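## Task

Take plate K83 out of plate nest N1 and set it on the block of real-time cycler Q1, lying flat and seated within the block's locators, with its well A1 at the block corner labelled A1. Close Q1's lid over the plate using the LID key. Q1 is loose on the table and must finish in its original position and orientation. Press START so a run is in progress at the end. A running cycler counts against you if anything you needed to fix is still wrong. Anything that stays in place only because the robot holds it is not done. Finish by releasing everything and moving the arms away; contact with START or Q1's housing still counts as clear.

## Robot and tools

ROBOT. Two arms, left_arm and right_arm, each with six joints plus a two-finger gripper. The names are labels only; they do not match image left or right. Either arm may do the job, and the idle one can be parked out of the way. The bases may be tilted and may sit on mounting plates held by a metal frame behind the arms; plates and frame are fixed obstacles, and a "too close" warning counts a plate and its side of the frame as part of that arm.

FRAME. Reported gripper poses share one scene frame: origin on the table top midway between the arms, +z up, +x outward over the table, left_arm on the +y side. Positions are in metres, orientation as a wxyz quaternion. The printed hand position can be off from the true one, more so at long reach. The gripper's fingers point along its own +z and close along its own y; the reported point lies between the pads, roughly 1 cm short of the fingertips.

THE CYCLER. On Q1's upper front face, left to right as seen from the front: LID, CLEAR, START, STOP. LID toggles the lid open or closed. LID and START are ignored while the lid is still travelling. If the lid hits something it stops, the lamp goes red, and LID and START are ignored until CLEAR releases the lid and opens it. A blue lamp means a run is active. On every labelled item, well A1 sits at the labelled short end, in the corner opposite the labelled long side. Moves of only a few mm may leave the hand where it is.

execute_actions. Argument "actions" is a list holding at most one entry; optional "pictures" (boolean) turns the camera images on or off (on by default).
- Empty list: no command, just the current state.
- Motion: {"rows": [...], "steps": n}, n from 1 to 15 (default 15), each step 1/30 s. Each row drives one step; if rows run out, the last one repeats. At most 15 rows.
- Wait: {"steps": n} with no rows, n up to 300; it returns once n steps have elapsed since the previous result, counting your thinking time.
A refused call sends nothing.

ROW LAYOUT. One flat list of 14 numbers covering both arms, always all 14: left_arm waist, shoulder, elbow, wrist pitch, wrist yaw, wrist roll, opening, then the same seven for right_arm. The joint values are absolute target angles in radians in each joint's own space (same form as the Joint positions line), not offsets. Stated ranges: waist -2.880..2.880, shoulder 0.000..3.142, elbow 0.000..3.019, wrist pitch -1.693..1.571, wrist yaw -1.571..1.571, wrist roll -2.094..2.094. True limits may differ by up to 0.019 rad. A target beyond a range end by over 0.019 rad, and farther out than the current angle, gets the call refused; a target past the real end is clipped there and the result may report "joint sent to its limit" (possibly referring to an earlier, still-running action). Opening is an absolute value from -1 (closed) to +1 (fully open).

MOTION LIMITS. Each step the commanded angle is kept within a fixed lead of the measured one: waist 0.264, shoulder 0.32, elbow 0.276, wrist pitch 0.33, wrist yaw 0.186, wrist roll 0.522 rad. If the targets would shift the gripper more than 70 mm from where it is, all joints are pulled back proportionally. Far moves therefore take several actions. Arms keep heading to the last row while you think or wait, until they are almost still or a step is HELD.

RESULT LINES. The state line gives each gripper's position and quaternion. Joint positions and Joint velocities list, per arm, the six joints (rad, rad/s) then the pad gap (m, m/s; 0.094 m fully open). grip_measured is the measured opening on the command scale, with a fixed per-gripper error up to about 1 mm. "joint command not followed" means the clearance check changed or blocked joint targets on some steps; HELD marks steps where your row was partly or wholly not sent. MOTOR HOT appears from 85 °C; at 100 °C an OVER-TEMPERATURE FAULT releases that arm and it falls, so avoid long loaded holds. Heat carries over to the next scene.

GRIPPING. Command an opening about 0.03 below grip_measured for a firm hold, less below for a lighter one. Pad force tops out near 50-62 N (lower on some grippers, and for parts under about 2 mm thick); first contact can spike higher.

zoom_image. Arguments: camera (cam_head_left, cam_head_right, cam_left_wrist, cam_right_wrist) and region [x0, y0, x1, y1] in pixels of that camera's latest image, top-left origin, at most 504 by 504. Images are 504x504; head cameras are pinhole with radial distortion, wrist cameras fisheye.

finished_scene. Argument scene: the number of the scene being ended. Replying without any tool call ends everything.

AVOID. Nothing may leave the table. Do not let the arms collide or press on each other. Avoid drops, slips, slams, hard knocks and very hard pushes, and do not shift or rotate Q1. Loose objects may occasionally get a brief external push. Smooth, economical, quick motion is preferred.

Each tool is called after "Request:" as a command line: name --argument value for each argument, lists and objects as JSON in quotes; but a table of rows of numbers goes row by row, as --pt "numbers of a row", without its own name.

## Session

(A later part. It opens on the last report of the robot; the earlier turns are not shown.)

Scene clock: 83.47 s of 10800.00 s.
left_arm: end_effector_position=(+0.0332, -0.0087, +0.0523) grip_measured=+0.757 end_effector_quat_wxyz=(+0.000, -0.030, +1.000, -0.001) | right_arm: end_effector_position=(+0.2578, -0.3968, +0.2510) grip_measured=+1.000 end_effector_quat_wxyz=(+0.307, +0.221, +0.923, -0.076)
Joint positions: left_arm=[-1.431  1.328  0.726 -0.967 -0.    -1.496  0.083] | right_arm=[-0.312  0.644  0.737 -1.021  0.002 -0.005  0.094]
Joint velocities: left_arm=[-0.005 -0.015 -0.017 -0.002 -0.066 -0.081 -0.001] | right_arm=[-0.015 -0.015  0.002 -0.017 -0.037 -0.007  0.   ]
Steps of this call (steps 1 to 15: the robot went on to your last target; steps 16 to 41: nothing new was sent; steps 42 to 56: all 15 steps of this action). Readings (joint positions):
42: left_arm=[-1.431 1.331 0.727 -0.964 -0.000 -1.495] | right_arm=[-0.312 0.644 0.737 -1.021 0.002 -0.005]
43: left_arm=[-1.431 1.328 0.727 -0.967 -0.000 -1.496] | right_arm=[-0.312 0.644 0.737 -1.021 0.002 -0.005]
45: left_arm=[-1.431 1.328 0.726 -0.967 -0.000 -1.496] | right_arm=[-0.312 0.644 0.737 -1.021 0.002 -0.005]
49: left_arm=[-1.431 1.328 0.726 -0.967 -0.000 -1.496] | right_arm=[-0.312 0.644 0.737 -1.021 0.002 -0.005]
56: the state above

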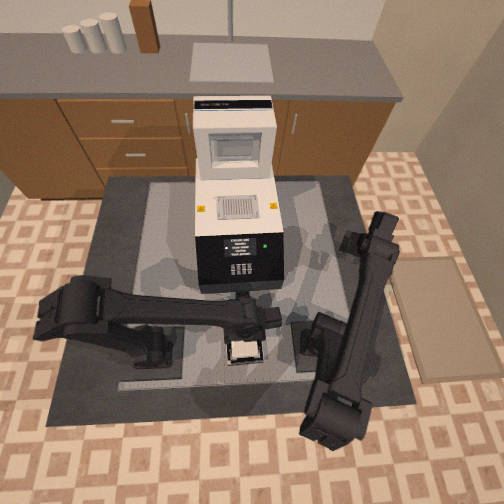

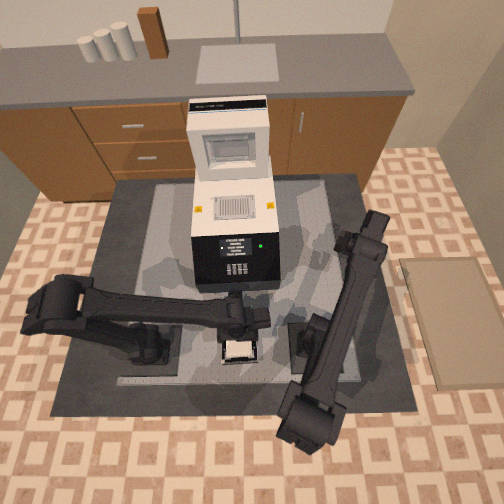

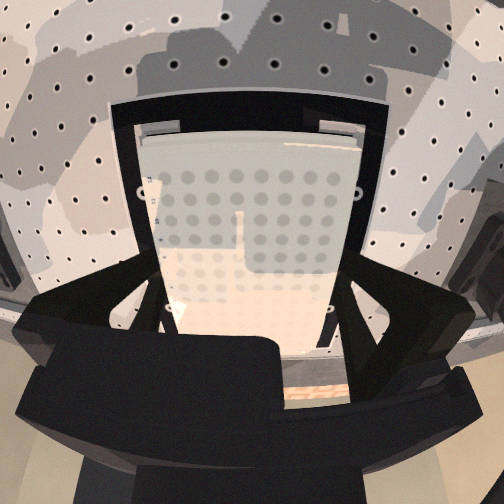

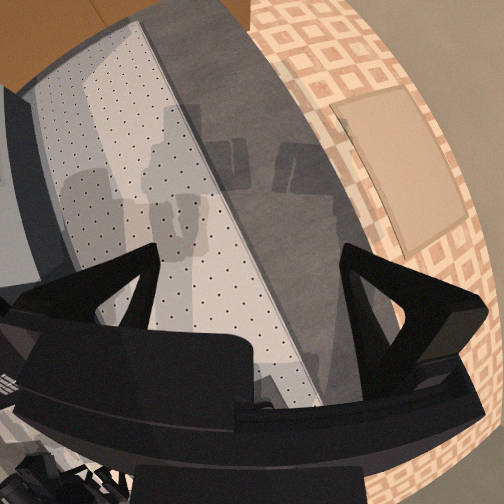

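Request:
execute_actions --actions '[{"rows":[[-1.44,1.31,0.76,-0.99,0,-1.505,0.72,-0.3,0.647,0.75,-1.0,0,0,1],[-1.44,1.30,0.78,-1.02,0,-1.505,0.72,-0.3,0.647,0.75,-1.0,0,0,1],[-1.44,1.29,0.80,-1.05,0,-1.505,0.72,-0.3,0.647,0.75,-1.0,0,0,1],[-1.44,1.28,0.82,-1.09,0,-1.505,0.72,-0.3,0.647,0.75,-1.0,0,0,1],[-1.44,1.26,0.845,-1.13,0,-1.505,0.72,-0.3,0.647,0.75,-1.0,0,0,1],[-1.44,1.25,0.87,-1.17,0,-1.505,0.72,-0.3,0.647,0.75,-1.0,0,0,1],[-1.44,1.235,0.9,-1.22,0,-1.505,0.72,-0.3,0.647,0.75,-1.0,0,0,1],[-1.44,1.22,0.94,-1.27,0,-1.505,0.72,-0.3,0.647,0.75,-1.0,0,0,1],[-1.44,1.21,0.98,-1.32,0,-1.505,0.72,-0.3,0.647,0.75,-1.0,0,0,1],[-1.44,1.2,1.02,-1.37,0,-1.505,0.72,-0.3,0.647,0.75,-1.0,0,0,1],[-1.44,1.19,1.07,-1.43,0,-1.505,0.72,-0.3,0.647,0.75,-1.0,0,0,1],[-1.44,1.18,1.12,-1.49,0,-1.505,0.72,-0.3,0.647,0.75,-1.0,0,0,1],[-1.44,1.17,1.18,-1.55,0,-1.505,0.72,-0.3,0.647,0.75,-1.0,0,0,1],[-1.44,1.165,1.24,-1.62,0,-1.505,0.72,-0.3,0.647,0.75,-1.0,0,0,1],[-1.44,1.16,1.295,-1.685,0,-1.505,0.72,-0.3,0.647,0.75,-1.0,0,0,1]]}]' --pictures false

Request:
execute_actions --actions '[{"rows":[[-1.3,1.16,1.295,-1.685,0,-0.6,0.72,-0.3,0.647,0.75,-1.0,0,0,1]]}]'

Request:
execute_actions --actions '[{"rows":[[-1.0,1.33,1.47,-1.685,0,0.5,0.72,-0.3,0.647,0.75,-1.0,0,0,1]]}]'

Scene clock: 88.67 s of 10800.00 s.
left_arm: end_effector_position=(+0.0341, -0.0155, +0.2054) grip_measured=+0.757 end_effector_quat_wxyz=(-0.002, -0.031, +0.999, +0.023) | right_arm: end_effector_position=(+0.2578, -0.3968, +0.2510) grip_measured=+1.000 end_effector_quat_wxyz=(+0.307, +0.221, +0.923, -0.076)
Joint positions: left_arm=[-1.431  1.212  1.06  -1.464 -0.    -1.498  0.083] | right_arm=[-0.312  0.644  0.737 -1.021  0.002 -0.005  0.094]
Joint velocities: left_arm=[-0.005 -0.142  1.179 -1.326 -0.051 -0.051 -0.001] | right_arm=[ 0.005 -0.015 -0.002 -0.002 -0.037 -0.007  0.   ]
Steps of this call (steps 1 to 15: the robot went on to your last target; steps 16 to 90: nothing new was sent; then 1.70 s passed at rest; steps 91 to 105: all 15 steps of this action). Readings (joint positions):
91: left_arm=[-1.431 1.328 0.726 -0.969 -0.000 -1.496] | right_arm=[-0.312 0.644 0.737 -1.021 0.002 -0.005]
92: left_arm=[-1.431 1.328 0.728 -0.973 -0.000 -1.497] | right_arm=[-0.312 0.644 0.737 -1.021 0.002 -0.005]
94: left_arm=[-1.431 1.324 0.743 -1.013 -0.000 -1.498] | right_arm=[-0.312 0.644 0.737 -1.021 0.002 -0.005]
98: left_arm=[-1.431 1.285 0.815 -1.167 -0.000 -1.498] | right_arm=[-0.312 0.644 0.737 -1.021 0.002 -0.005]
105: the state above

Scene clock: 89.17 s of 10800.00 s.
left_arm: end_effector_position=(+0.0761, -0.0018, +0.3011) grip_measured=+0.757 end_effector_quat_wxyz=(+0.005, +0.312, +0.950, -0.007) | right_arm: end_effector_position=(+0.2578, -0.3968, +0.2510) grip_measured=+1.000 end_effector_quat_wxyz=(+0.307, +0.221, +0.923, -0.076)
Joint positions: left_arm=[-1.292  1.152  1.264 -1.665 -0.001 -0.662  0.083] | right_arm=[-0.312  0.644  0.737 -1.021  0.002 -0.005  0.094]
Joint velocities: left_arm=[-0.005  0.005 -0.012  0.007 -0.007  0.403 -0.   ] | right_arm=[-0.015 -0.005  0.002 -0.032  0.007  0.037  0.   ]
joint sent to its limit (left arm) — the command would take joint 4 (wrist pitch) past its lower limit, so that joint was sent only as far as its limit.
Steps of this call (steps 1 to 15: all 15 steps of this action). Readings (joint positions):
1: left_arm=[-1.424 1.207 1.099 -1.507 0.001 -1.445] | right_arm=[-0.312 0.644 0.737 -1.021 0.002 -0.005]
2: left_arm=[-1.409 1.201 1.137 -1.545 0.002 -1.375] | right_arm=[-0.312 0.644 0.737 -1.021 0.002 -0.005]
4: left_arm=[-1.359 1.190 1.206 -1.611 0.002 -1.192] | right_arm=[-0.312 0.644 0.737 -1.021 0.002 -0.005]
8: left_arm=[-1.292 1.159 1.264 -1.656 -0.001 -0.858] | right_arm=[-0.312 0.644 0.737 -1.021 0.002 -0.005]
15: the state above

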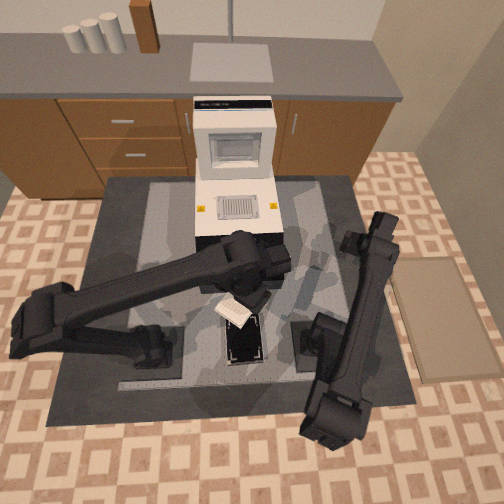

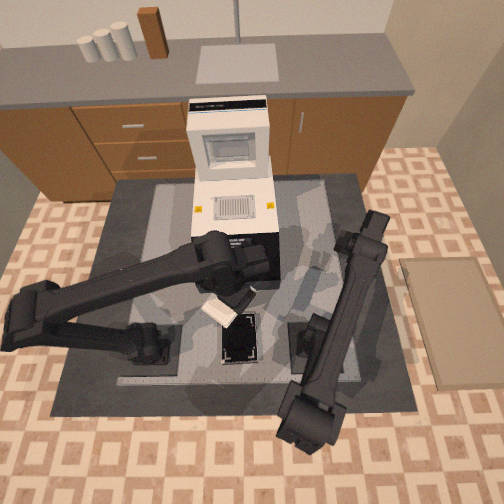

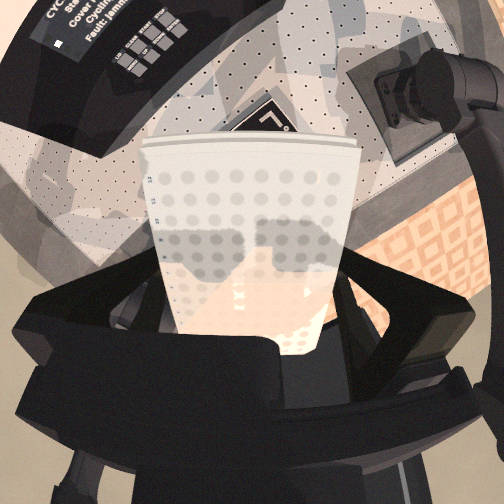

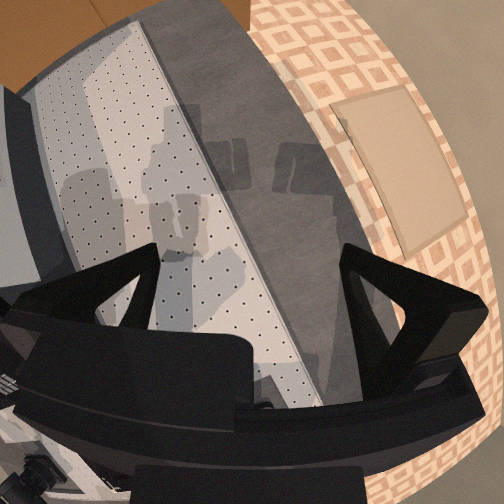

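Scene clock: 89.67 s of 10800.00 s.
left_arm: end_effector_position=(+0.1986, -0.0184, +0.2980) grip_measured=+0.757 end_effector_quat_wxyz=(-0.012, +0.637, +0.771, +0.005) | right_arm: end_effector_position=(+0.2578, -0.3968, +0.2510) grip_measured=+1.000 end_effector_quat_wxyz=(+0.307, +0.221, +0.923, -0.076)
Joint positions: left_arm=[-0.99   1.351  1.427 -1.672 -0.003  0.387  0.083] | right_arm=[-0.312  0.644  0.737 -1.021  0.002 -0.005  0.094]
Joint velocities: left_arm=[-0.073 -0.005  0.002 -0.007  0.037  0.696 -0.001] | right_arm=[-0.005 -0.015  0.007 -0.002 -0.007 -0.022  0.   ]
joint sent to its limit (left arm) — the command would take joint 4 (wrist pitch) past its lower limit, so that joint was sent only as far as its limit.
Steps of this call (steps 1 to 15: all 15 steps of this action). Readings (joint positions):
1: left_arm=[-1.278 1.161 1.273 -1.669 0.006 -0.606] | right_arm=[-0.312 0.644 0.737 -1.021 0.002 -0.005]
2: left_arm=[-1.246 1.179 1.295 -1.672 0.007 -0.543] | right_arm=[-0.312 0.644 0.737 -1.021 0.002 -0.005]
4: left_arm=[-1.150 1.233 1.351 -1.672 0.007 -0.398] | right_arm=[-0.312 0.644 0.737 -1.021 0.002 -0.005]
8: left_arm=[-0.987 1.334 1.427 -1.672 -0.002 -0.003] | right_arm=[-0.312 0.644 0.737 -1.021 0.002 -0.005]
15: the state above

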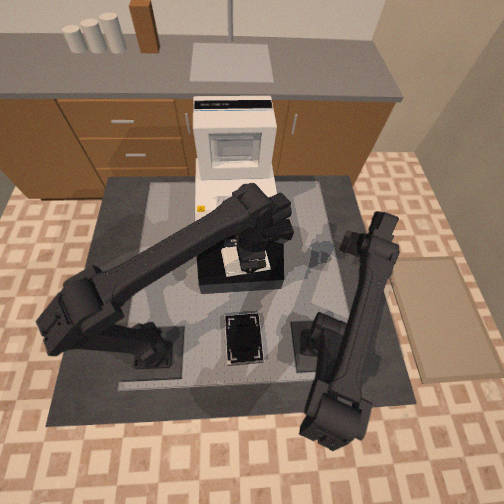

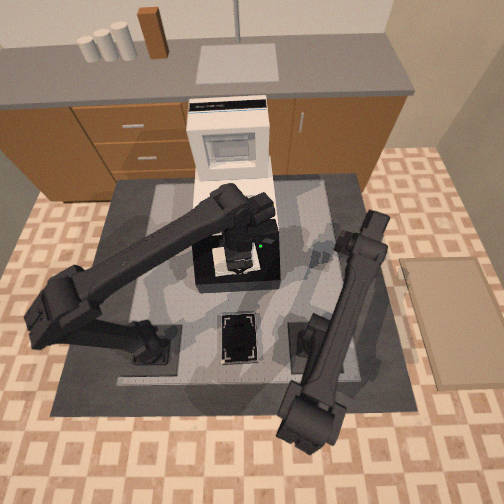

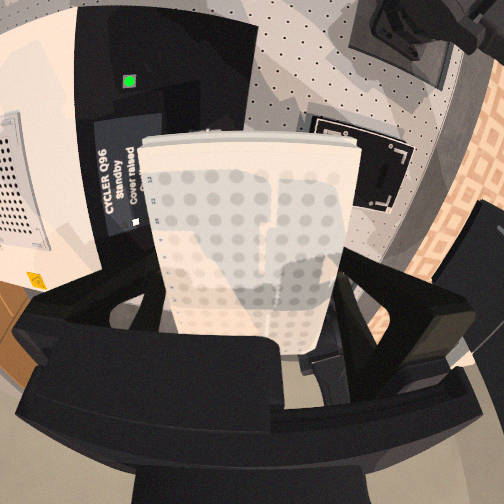

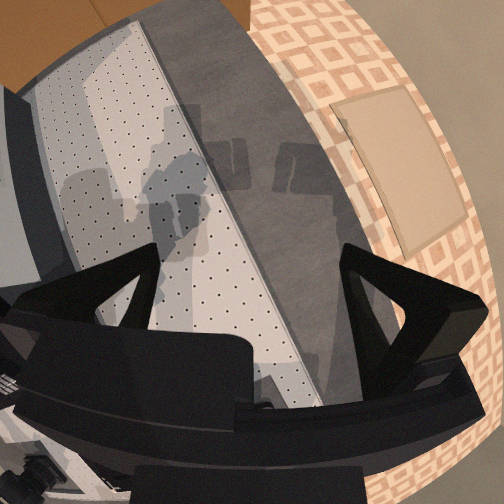

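Request:
execute_actions --actions '[{"rows":[[-0.72,1.50,1.64,-1.66,0,0.84,0.72,-0.3,0.647,0.75,-1.0,0,0,1]]}]' --pictures false

Request:
execute_actions --actions '[{"steps":15}]'

Scene clock: 93.23 s of 10800.00 s.
left_arm: end_effector_position=(+0.3295, +0.0121, +0.2961) grip_measured=+0.757 end_effector_quat_wxyz=(-0.010, +0.687, +0.726, +0.001) | right_arm: end_effector_position=(+0.2578, -0.3968, +0.2510) grip_measured=+1.000 end_effector_quat_wxyz=(+0.307, +0.221, +0.923, -0.076)
Joint positions: left_arm=[-0.702  1.514  1.591 -1.667 -0.003  0.81   0.083] | right_arm=[-0.312  0.644  0.737 -1.021  0.002 -0.005  0.094]
Joint velocities: left_arm=[-0.161  0.005 -0.017 -0.012  0.037  0.11  -0.001] | right_arm=[-0.015  0.005  0.002 -0.002  0.022 -0.022  0.   ]
joint sent to its limit (left arm) — the command would take joint 4 (wrist pitch) past its lower limit, so that joint was sent only as far as its limit.
Steps of this call (steps 1 to 30: the robot went on to your last target; steps 31 to 90: nothing new was sent; then 0.07 s passed at rest; steps 91 to 105: all 15 steps of this action). Readings (joint positions):
91: left_arm=[-0.983 1.357 1.435 -1.672 0.003 0.522] | right_arm=[-0.312 0.644 0.737 -1.021 0.002 -0.005]
92: left_arm=[-0.960 1.370 1.453 -1.672 0.005 0.556] | right_arm=[-0.312 0.644 0.737 -1.021 0.002 -0.005]
94: left_arm=[-0.886 1.409 1.503 -1.672 0.005 0.621] | right_arm=[-0.312 0.644 0.737 -1.021 0.002 -0.005]
98: left_arm=[-0.727 1.492 1.587 -1.669 -0.000 0.738] | right_arm=[-0.312 0.644 0.737 -1.021 0.002 -0.005]
105: the state above

Scene clock: 93.73 s of 10800.00 s.
left_arm: end_effector_position=(+0.3253, +0.0073, +0.2961) grip_measured=+0.757 end_effector_quat_wxyz=(-0.010, +0.699, +0.715, +0.001) | right_arm: end_effector_position=(+0.2578, -0.3968, +0.2510) grip_measured=+1.000 end_effector_quat_wxyz=(+0.307, +0.221, +0.923, -0.076)
Joint positions: left_arm=[-0.716  1.514  1.591 -1.667 -0.002  0.829  0.083] | right_arm=[-0.312  0.644  0.737 -1.021  0.002 -0.005  0.094]
Joint velocities: left_arm=[-0.005 -0.015 -0.012 -0.012  0.007  0.066  0.   ] | right_arm=[-0.005 -0.005  0.002  0.007 -0.007 -0.081  0.   ]
Steps of this call (steps 1 to 15: the robot went on to your last target). Readings (joint positions):
1: left_arm=[-0.707 1.514 1.591 -1.667 -0.003 0.814] | right_arm=[-0.312 0.644 0.737 -1.021 0.002 -0.005]
2: left_arm=[-0.711 1.514 1.591 -1.667 -0.002 0.817] | right_arm=[-0.312 0.644 0.737 -1.021 0.002 -0.005]
4: left_arm=[-0.715 1.514 1.591 -1.667 -0.002 0.822] | right_arm=[-0.312 0.644 0.737 -1.021 0.002 -0.005]
8: left_arm=[-0.716 1.514 1.591 -1.667 -0.002 0.826] | right_arm=[-0.312 0.644 0.737 -1.021 0.002 -0.005]
15: the state above

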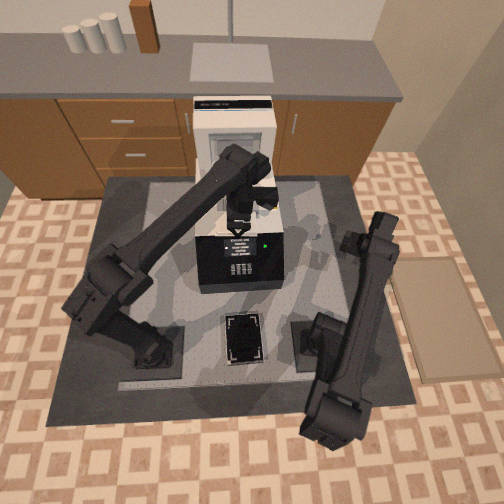

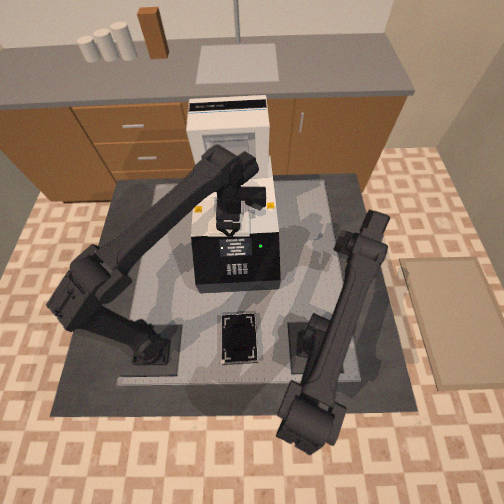

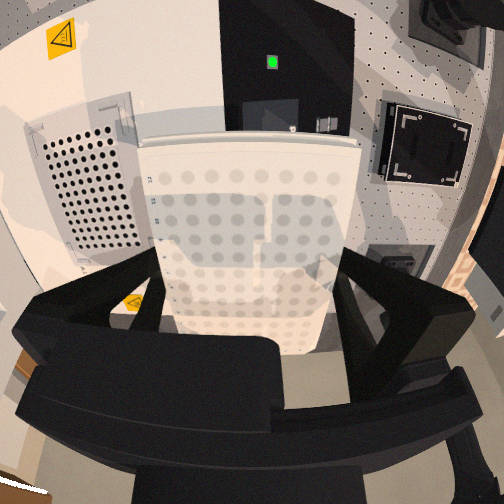

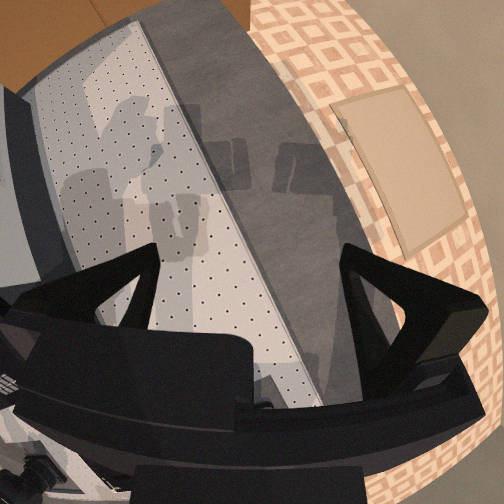

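Request:
execute_actions --actions '[{"rows":[[-0.69,1.55,1.72,-1.66,0,0.87,0.72,-0.3,0.647,0.75,-1.0,0,0,1],[-0.67,1.6,1.76,-1.66,0,0.89,0.72,-0.3,0.647,0.75,-1.0,0,0,1],[-0.65,1.64,1.8,-1.66,0,0.91,0.72,-0.3,0.647,0.75,-1.0,0,0,1],[-0.63,1.68,1.84,-1.66,0,0.93,0.72,-0.3,0.647,0.75,-1.0,0,0,1],[-0.61,1.72,1.88,-1.66,0,0.95,0.72,-0.3,0.647,0.75,-1.0,0,0,1],[-0.59,1.75,1.91,-1.66,0,0.96,0.72,-0.3,0.647,0.75,-1.0,0,0,1],[-0.575,1.79,1.93,-1.65,0,0.96,0.72,-0.3,0.647,0.75,-1.0,0,0,1]]}]' --pictures false

Request:
execute_actions --actions '[{"steps":20}]'

Scene clock: 100.43 s of 10800.00 s.
left_arm: end_effector_position=(+0.4662, +0.0017, +0.2639) grip_measured=+0.757 end_effector_quat_wxyz=(-0.004, +0.682, +0.731, -0.001) | right_arm: end_effector_position=(+0.2578, -0.3968, +0.2510) grip_measured=+1.000 end_effector_quat_wxyz=(+0.307, +0.221, +0.923, -0.076)
Joint positions: left_arm=[-0.556  1.823  1.9   -1.656 -0.     0.941  0.083] | right_arm=[-0.312  0.644  0.737 -1.021  0.002 -0.005  0.094]
Joint velocities: left_arm=[-0.054  0.083  0.007 -0.007 -0.022  0.007 -0.001] | right_arm=[-0.024 -0.024 -0.002  0.027  0.051 -0.022  0.   ]
Steps of this call (steps 1 to 15: the robot went on to your last target; steps 16 to 90: nothing new was sent; then 3.20 s passed at rest; steps 91 to 105: all 15 steps of this action). Readings (joint positions):
91: left_arm=[-0.714 1.517 1.600 -1.667 -0.002 0.835] | right_arm=[-0.312 0.644 0.737 -1.021 0.002 -0.005]
92: left_arm=[-0.711 1.529 1.623 -1.667 -0.002 0.844] | right_arm=[-0.312 0.644 0.737 -1.021 0.002 -0.005]
94: left_arm=[-0.694 1.578 1.711 -1.667 -0.000 0.868] | right_arm=[-0.312 0.644 0.737 -1.021 0.002 -0.005]
98: left_arm=[-0.621 1.713 1.885 -1.662 0.000 0.914] | right_arm=[-0.312 0.644 0.737 -1.021 0.002 -0.005]
105: the state above

Scene clock: 101.10 s of 10800.00 s.
left_arm: end_effector_position=(+0.4622, -0.0029, +0.2676) grip_measured=+0.757 end_effector_quat_wxyz=(-0.000, +0.689, +0.725, -0.000) | right_arm: end_effector_position=(+0.2578, -0.3968, +0.2510) grip_measured=+1.000 end_effector_quat_wxyz=(+0.307, +0.221, +0.923, -0.076)
Joint positions: left_arm=[-0.567  1.816  1.9   -1.656 -0.     0.949  0.083] | right_arm=[-0.312  0.644  0.737 -1.021  0.002 -0.005  0.094]
Joint velocities: left_arm=[ 0.005  0.005 -0.017 -0.012  0.007  0.022  0.   ] | right_arm=[-0.005 -0.005  0.007  0.012  0.051  0.007  0.   ]
Steps of this call (steps 1 to 20: the robot went on to your last target). Readings (joint positions):
1: left_arm=[-0.558 1.824 1.900 -1.656 -0.000 0.942] | right_arm=[-0.312 0.644 0.737 -1.021 0.002 -0.005]
2: left_arm=[-0.560 1.824 1.900 -1.656 -0.000 0.944] | right_arm=[-0.312 0.644 0.737 -1.021 0.002 -0.005]
4: left_arm=[-0.564 1.819 1.900 -1.656 -0.000 0.946] | right_arm=[-0.312 0.644 0.737 -1.021 0.002 -0.005]
8: left_arm=[-0.567 1.816 1.900 -1.656 -0.000 0.948] | right_arm=[-0.312 0.644 0.737 -1.021 0.002 -0.005]
20: the state above

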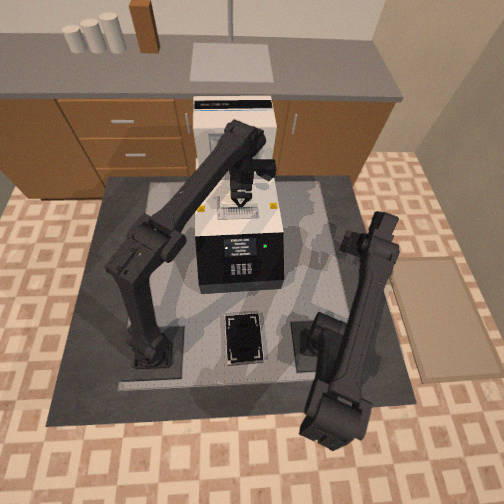

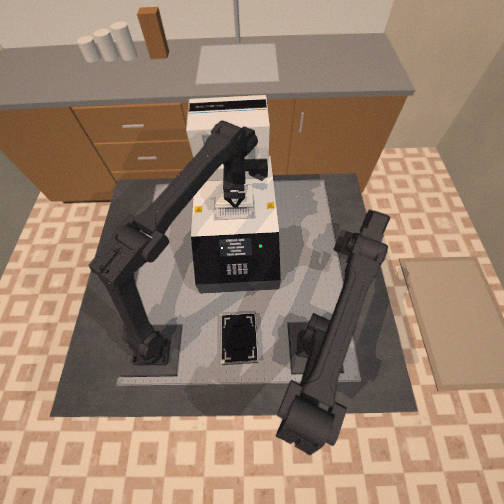

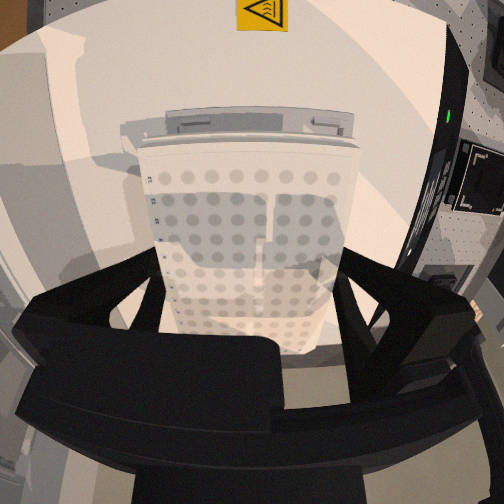

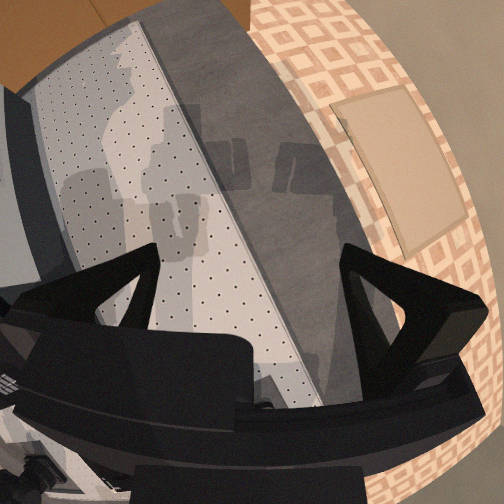

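Request:
execute_actions --actions '[{"rows":[[-0.58,1.78,1.89,-1.62,0,0.945,0.72,-0.3,0.647,0.75,-1.0,0,0,1],[-0.585,1.772,1.87,-1.6,0,0.945,0.72,-0.3,0.647,0.75,-1.0,0,0,1],[-0.585,1.772,1.85,-1.585,0,0.945,0.72,-0.3,0.647,0.75,-1.0,0,0,1],[-0.585,1.772,1.835,-1.575,0,0.945,0.72,-0.3,0.647,0.75,-1.0,0,0,1]]}]' --pictures false

Request:
execute_actions --actions '[{"steps":10}]'

Request:
zoom_image --camera "cam_left_wrist" --region '[100, 80, 400, 230]'

Scene clock: 107.10 s of 10800.00 s.
left_arm: end_effector_position=(+0.4572, -0.0058, +0.2520) grip_measured=+0.757 end_effector_quat_wxyz=(+0.006, +0.693, +0.721, +0.001) | right_arm: end_effector_position=(+0.2578, -0.3968, +0.2510) grip_measured=+1.000 end_effector_quat_wxyz=(+0.307, +0.221, +0.923, -0.076)
Joint positions: left_arm=[-0.576  1.796  1.832 -1.594 -0.     0.95   0.083] | right_arm=[-0.312  0.644  0.737 -1.021  0.002 -0.005  0.094]
Joint velocities: left_arm=[ 0.005 -0.024 -0.007  0.002 -0.037  0.095 -0.   ] | right_arm=[-0.005 -0.005  0.007  0.017  0.007 -0.022  0.   ]
Steps of this call (steps 1 to 15: the robot went on to your last target; steps 16 to 90: nothing new was sent; then 2.50 s passed at rest; steps 91 to 105: all 15 steps of this action). Readings (joint positions):
91: left_arm=[-0.567 1.815 1.898 -1.652 -0.000 0.950] | right_arm=[-0.312 0.644 0.737 -1.021 0.002 -0.005]
92: left_arm=[-0.568 1.812 1.891 -1.641 -0.000 0.950] | right_arm=[-0.312 0.644 0.737 -1.021 0.002 -0.005]
94: left_arm=[-0.570 1.802 1.864 -1.614 -0.000 0.950] | right_arm=[-0.312 0.644 0.737 -1.021 0.002 -0.005]
98: left_arm=[-0.574 1.796 1.834 -1.598 -0.000 0.950] | right_arm=[-0.312 0.644 0.737 -1.021 0.002 -0.005]
105: the state above

Scene clock: 107.43 s of 10800.00 s.
left_arm: end_effector_position=(+0.4572, -0.0058, +0.2520) grip_measured=+0.757 end_effector_quat_wxyz=(+0.006, +0.693, +0.721, +0.001) | right_arm: end_effector_position=(+0.2578, -0.3968, +0.2510) grip_measured=+1.000 end_effector_quat_wxyz=(+0.307, +0.221, +0.923, -0.076)
Joint positions: left_arm=[-0.576  1.796  1.832 -1.594 -0.     0.95   0.083] | right_arm=[-0.312  0.644  0.737 -1.021  0.002 -0.005  0.094]
Joint velocities: left_arm=[ 0.005  0.005 -0.002 -0.012 -0.022 -0.007 -0.   ] | right_arm=[-0.005 -0.024  0.007  0.002  0.081 -0.022  0.   ]
Steps of this call (steps 1 to 10: the robot went on to your last target). Readings (joint positions):
1: left_arm=[-0.576 1.796 1.832 -1.594 -0.000 0.950] | right_arm=[-0.312 0.644 0.737 -1.021 0.002 -0.005]
2: left_arm=[-0.576 1.796 1.832 -1.594 -0.000 0.950] | right_arm=[-0.312 0.644 0.737 -1.021 0.002 -0.005]
4: left_arm=[-0.576 1.796 1.832 -1.594 -0.000 0.950] | right_arm=[-0.312 0.644 0.737 -1.021 0.002 -0.005]
8: left_arm=[-0.576 1.796 1.832 -1.594 -0.000 0.950] | right_arm=[-0.312 0.644 0.737 -1.021 0.002 -0.005]
10: the state above

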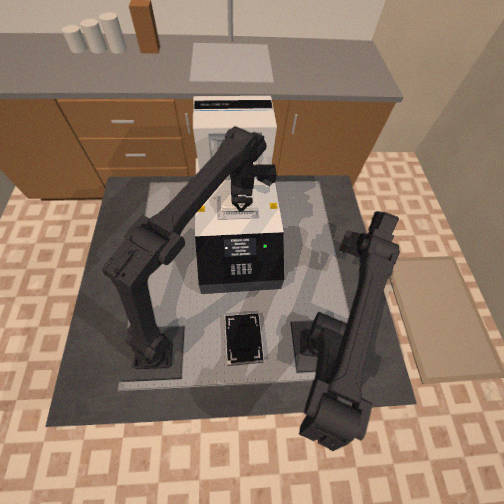

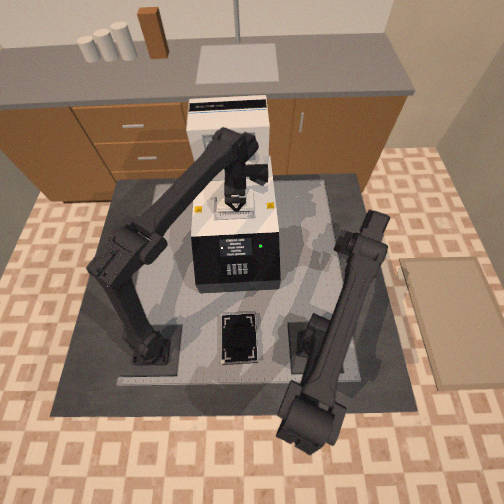

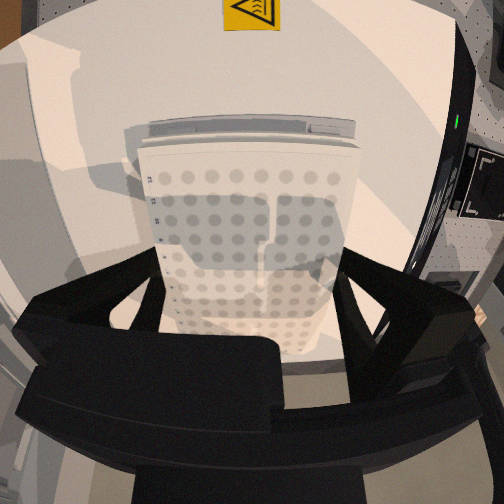

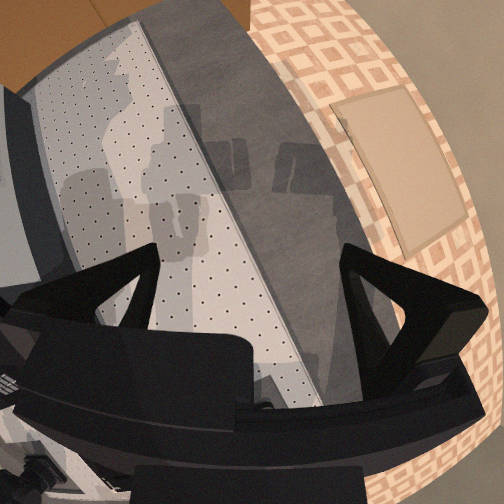

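Region (100, 80, 400, 230) of cam_left_wrist's 504x504 image, scaled by 1.680, with more detail than that image has.

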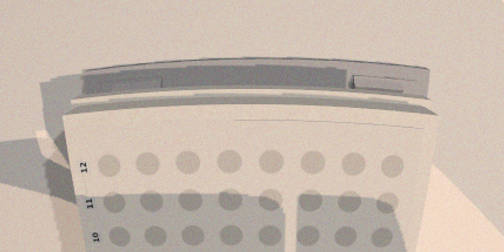

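Request:
execute_actions --actions '[{"rows":[[-0.585,1.768,1.82,-1.575,0,0.935,0.72,-0.3,0.647,0.75,-1.0,0,0,1],[-0.585,1.768,1.81,-1.57,0,0.935,0.72,-0.3,0.647,0.75,-1.0,0,0,1],[-0.585,1.768,1.80,-1.56,0,0.935,0.72,-0.3,0.647,0.75,-1.0,0,0,1]]}]'

Request:
zoom_image --camera "cam_left_wrist" --region '[100, 80, 400, 230]'

Scene clock: 110.63 s of 10800.00 s.
left_arm: end_effector_position=(+0.4531, -0.0030, +0.2412) grip_measured=+0.757 end_effector_quat_wxyz=(-0.001, +0.691, +0.723, -0.000) | right_arm: end_effector_position=(+0.2578, -0.3968, +0.2510) grip_measured=+1.000 end_effector_quat_wxyz=(+0.307, +0.221, +0.923, -0.076)
Joint positions: left_arm=[-0.576  1.792  1.797 -1.578 -0.     0.945  0.083] | right_arm=[-0.312  0.644  0.737 -1.021  0.002 -0.005  0.094]
Joint velocities: left_arm=[-0.005 -0.005  0.002 -0.012 -0.022  0.007 -0.   ] | right_arm=[-0.005  0.024  0.012 -0.007  0.022 -0.007  0.   ]
Steps of this call (steps 1 to 15: the robot went on to your last target; steps 16 to 81: nothing new was sent; steps 82 to 96: all 15 steps of this action). Readings (joint positions):
82: left_arm=[-0.576 1.796 1.830 -1.593 -0.000 0.949] | right_arm=[-0.312 0.644 0.737 -1.021 0.002 -0.005]
83: left_arm=[-0.576 1.795 1.826 -1.591 -0.000 0.948] | right_arm=[-0.312 0.644 0.737 -1.021 0.002 -0.005]
85: left_arm=[-0.576 1.792 1.811 -1.584 -0.000 0.947] | right_arm=[-0.312 0.644 0.737 -1.021 0.002 -0.005]
89: left_arm=[-0.576 1.792 1.797 -1.580 -0.000 0.946] | right_arm=[-0.312 0.644 0.737 -1.021 0.002 -0.005]
96: the state above

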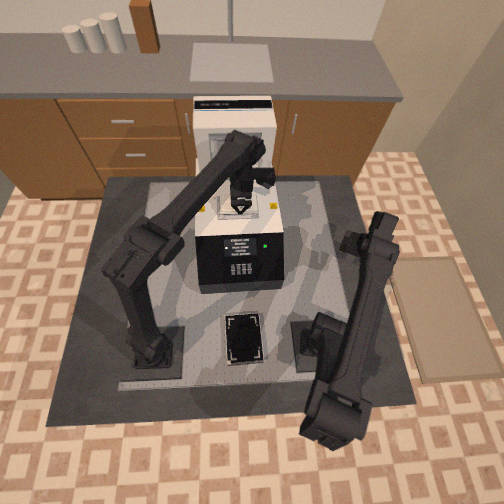

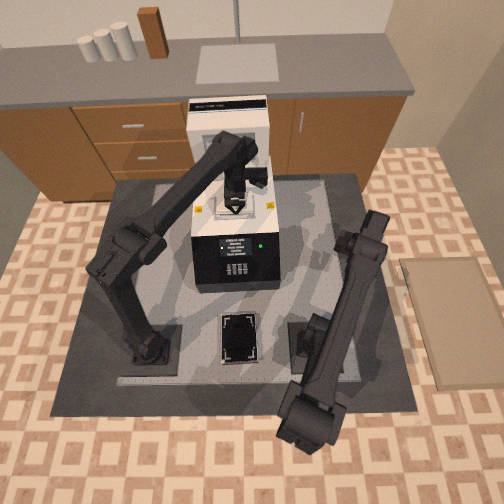

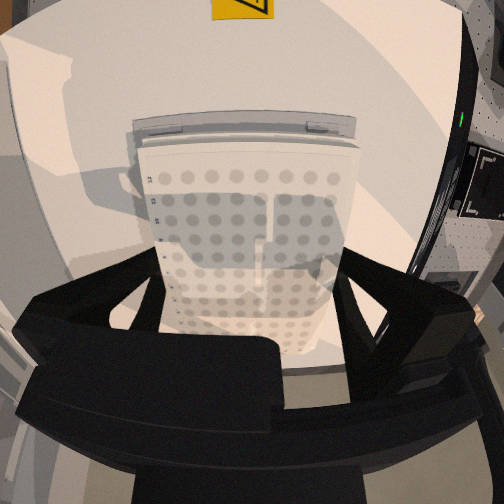

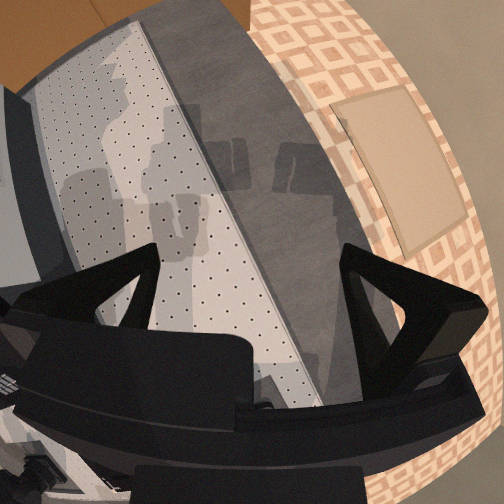

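Region (100, 80, 400, 230) of cam_left_wrist's 504x504 image, scaled by 1.680, with more detail than that image has.

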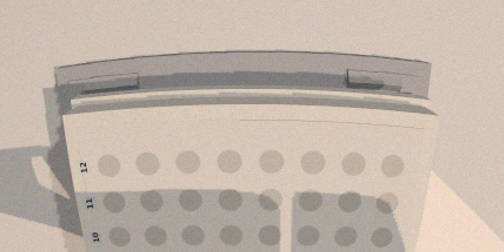

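Request:
execute_actions --actions '[{"rows":[[-0.566,1.79,1.80,-1.55,0,0.96,0.72,-0.3,0.647,0.75,-1.0,0,0,1]]}]'

Request:
zoom_image --camera "cam_left_wrist" --region '[100, 80, 400, 230]'

Scene clock: 113.03 s of 10800.00 s.
left_arm: end_effector_position=(+0.4551, -0.0043, +0.2412) grip_measured=+0.757 end_effector_quat_wxyz=(+0.003, +0.693, +0.721, +0.001) | right_arm: end_effector_position=(+0.2578, -0.3968, +0.2510) grip_measured=+1.000 end_effector_quat_wxyz=(+0.307, +0.221, +0.923, -0.076)
Joint positions: left_arm=[-0.576  1.792  1.797 -1.569 -0.     0.949  0.083] | right_arm=[-0.312  0.644  0.737 -1.021  0.002 -0.005  0.094]
Joint velocities: left_arm=[ 0.005 -0.015  0.007 -0.002  0.007  0.066 -0.   ] | right_arm=[-0.015  0.005 -0.002  0.012  0.022 -0.007  0.   ]
Steps of this call (steps 1 to 15: the robot went on to your last target; steps 16 to 57: nothing new was sent; steps 58 to 72: all 15 steps of this action). Readings (joint positions):
58: left_arm=[-0.576 1.792 1.797 -1.577 -0.000 0.946] | right_arm=[-0.312 0.644 0.737 -1.021 0.002 -0.005]
59: left_arm=[-0.576 1.792 1.797 -1.574 -0.000 0.947] | right_arm=[-0.312 0.644 0.737 -1.021 0.002 -0.005]
61: left_arm=[-0.576 1.792 1.797 -1.570 -0.000 0.948] | right_arm=[-0.312 0.644 0.737 -1.021 0.002 -0.005]
65: left_arm=[-0.576 1.792 1.797 -1.569 -0.000 0.949] | right_arm=[-0.312 0.644 0.737 -1.021 0.002 -0.005]
72: the state above

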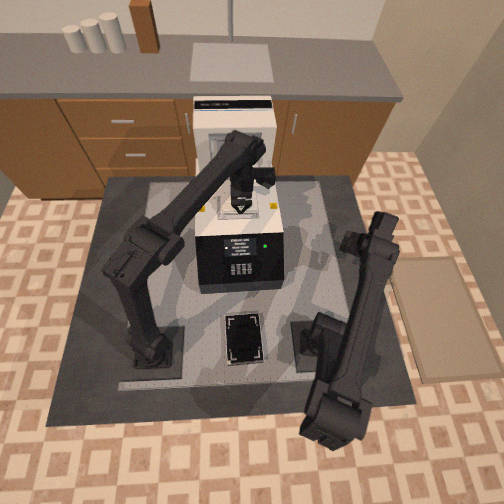

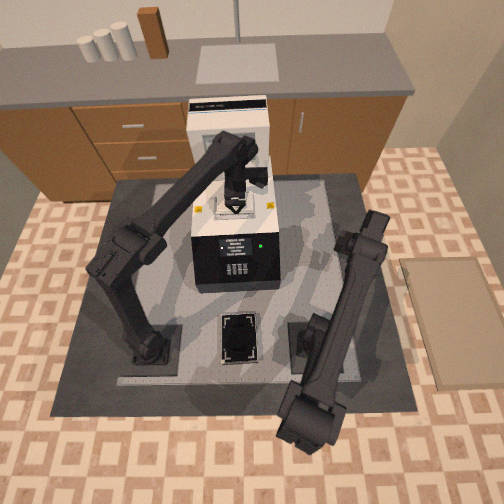

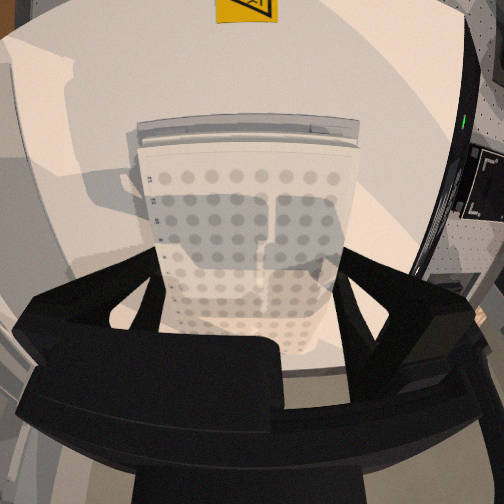

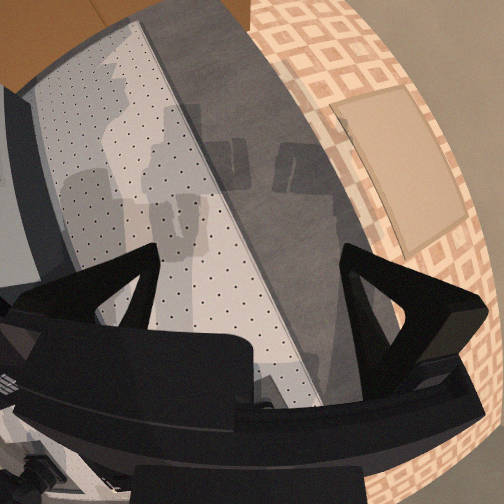

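Region (100, 80, 400, 230) of cam_left_wrist's 504x504 image, scaled by 1.680, with more detail than that image has.

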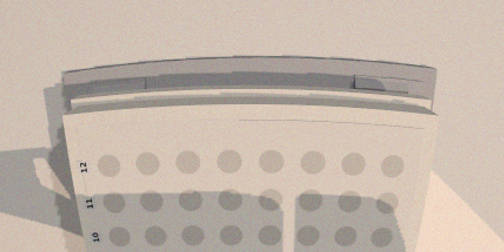

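Request:
execute_actions --actions '[{"rows":[[-0.56,1.79,1.79,-1.55,0,0.93,0.72,-0.3,0.647,0.75,-1.0,0,0,1]]}]'

Request:
zoom_image --camera "cam_left_wrist" --region '[100, 80, 400, 230]'

Scene clock: 115.73 s of 10800.00 s.
left_arm: end_effector_position=(+0.4556, -0.0006, +0.2384) grip_measured=+0.757 end_effector_quat_wxyz=(+0.000, +0.687, +0.727, +0.000) | right_arm: end_effector_position=(+0.2578, -0.3968, +0.2510) grip_measured=+1.000 end_effector_quat_wxyz=(+0.307, +0.221, +0.923, -0.076)
Joint positions: left_arm=[-0.57   1.792  1.79  -1.568 -0.     0.941  0.083] | right_arm=[-0.312  0.644  0.737 -1.021  0.002 -0.005  0.094]
Joint velocities: left_arm=[-0.005 -0.005 -0.002  0.022 -0.037 -0.007  0.   ] | right_arm=[-0.015 -0.024 -0.002 -0.007  0.007  0.037  0.   ]
Steps of this call (steps 1 to 15: the robot went on to your last target; steps 16 to 66: nothing new was sent; steps 67 to 81: all 15 steps of this action). Readings (joint positions):
67: left_arm=[-0.576 1.792 1.796 -1.568 -0.000 0.948] | right_arm=[-0.312 0.644 0.737 -1.021 0.002 -0.005]
68: left_arm=[-0.575 1.792 1.795 -1.568 -0.000 0.947] | right_arm=[-0.312 0.644 0.737 -1.021 0.002 -0.005]
70: left_arm=[-0.574 1.792 1.792 -1.568 -0.000 0.944] | right_arm=[-0.312 0.644 0.737 -1.021 0.002 -0.005]
74: left_arm=[-0.571 1.792 1.790 -1.568 -0.000 0.942] | right_arm=[-0.312 0.644 0.737 -1.021 0.002 -0.005]
81: the state above

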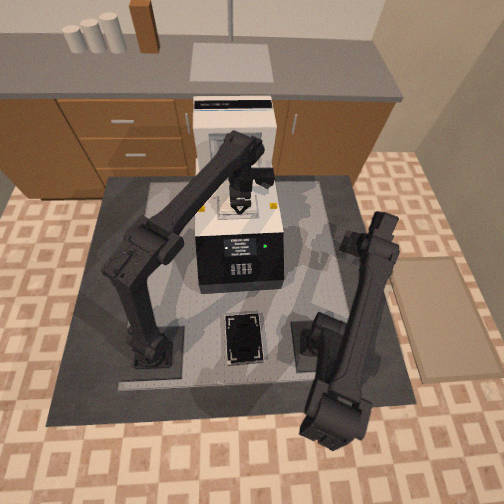

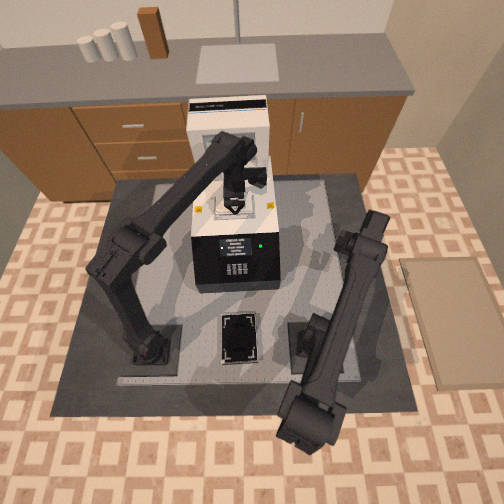

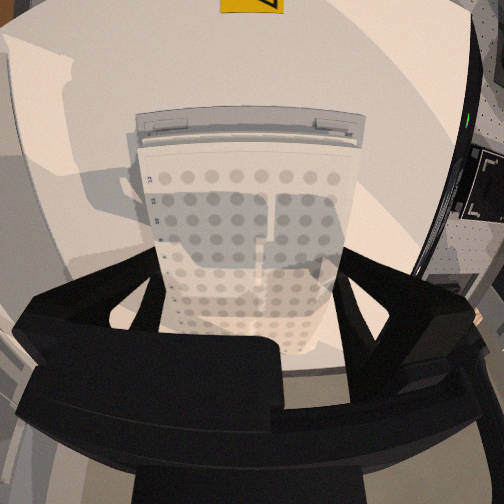

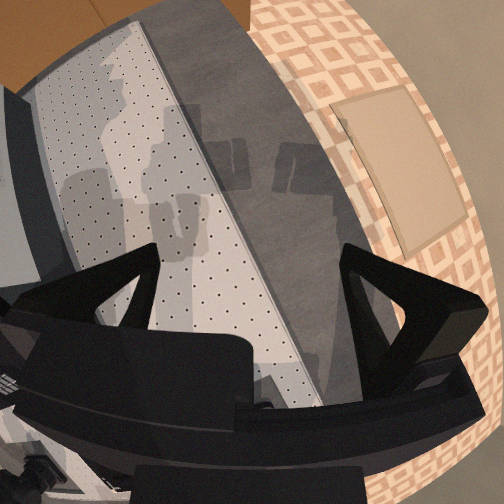

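Region (100, 80, 400, 230) of cam_left_wrist's 504x504 image, scaled by 1.680, with more detail than that image has.

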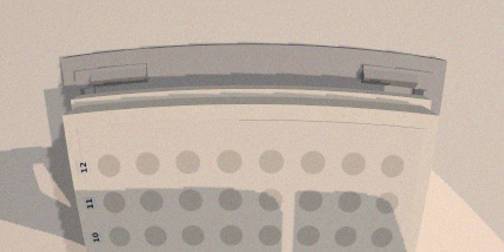

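Request:
execute_actions --actions '[{"rows":[[-0.583,1.79,1.78,-1.54,0,0.93,0.72,-0.3,0.647,0.75,-1.0,0,0,1]]}]'

Request:
zoom_image --camera "cam_left_wrist" --region '[100, 80, 400, 230]'

Scene clock: 117.80 s of 10800.00 s.
left_arm: end_effector_position=(+0.4545, -0.0014, +0.2343) grip_measured=+0.757 end_effector_quat_wxyz=(-0.001, +0.688, +0.726, -0.000) | right_arm: end_effector_position=(+0.2578, -0.3968, +0.2510) grip_measured=+1.000 end_effector_quat_wxyz=(+0.307, +0.221, +0.923, -0.076)
Joint positions: left_arm=[-0.572  1.792  1.779 -1.559 -0.     0.941  0.083] | right_arm=[-0.312  0.644  0.737 -1.021  0.002 -0.005  0.094]
Joint velocities: left_arm=[ 0.005 -0.015  0.012 -0.022  0.022 -0.066 -0.   ] | right_arm=[-0.005 -0.024 -0.002  0.007 -0.066 -0.007  0.   ]
Steps of this call (steps 1 to 15: the robot went on to your last target; steps 16 to 47: nothing new was sent; steps 48 to 62: all 15 steps of this action). Readings (joint positions):
48: left_arm=[-0.570 1.792 1.788 -1.566 -0.000 0.941] | right_arm=[-0.312 0.644 0.737 -1.021 0.002 -0.005]
49: left_arm=[-0.570 1.792 1.786 -1.563 -0.000 0.941] | right_arm=[-0.312 0.644 0.737 -1.021 0.002 -0.005]
51: left_arm=[-0.571 1.792 1.782 -1.560 -0.000 0.941] | right_arm=[-0.312 0.644 0.737 -1.021 0.002 -0.005]
55: left_arm=[-0.572 1.792 1.779 -1.559 -0.000 0.941] | right_arm=[-0.312 0.644 0.737 -1.021 0.002 -0.005]
62: the state above

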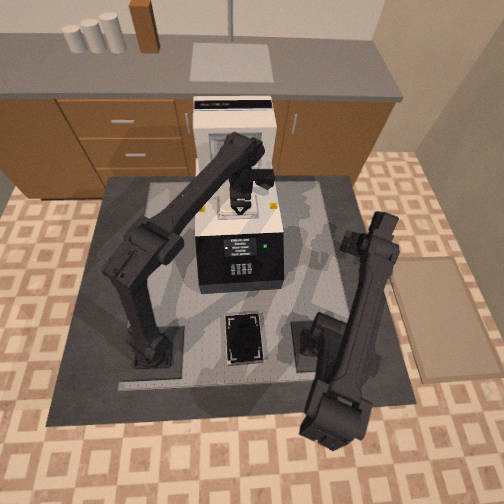

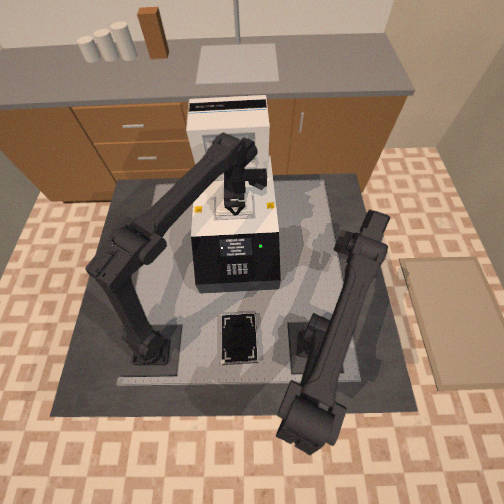

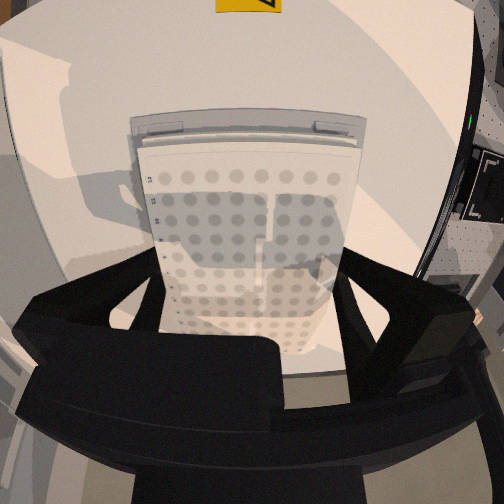

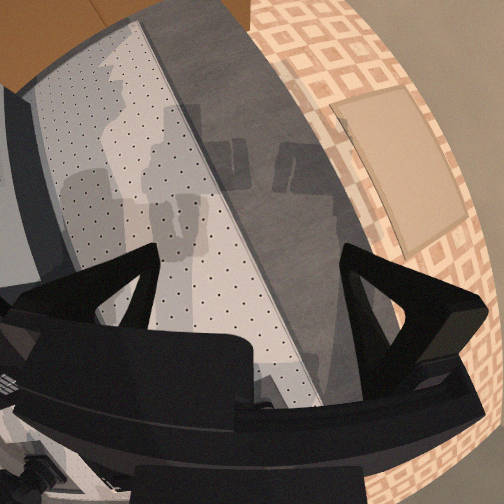

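Region (100, 80, 400, 230) of cam_left_wrist's 504x504 image, scaled by 1.680, with more detail than that image has.

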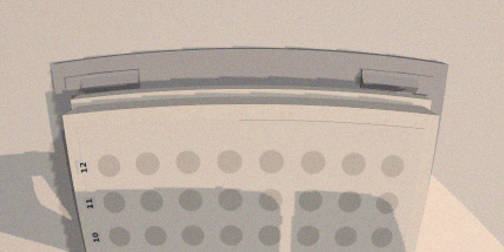

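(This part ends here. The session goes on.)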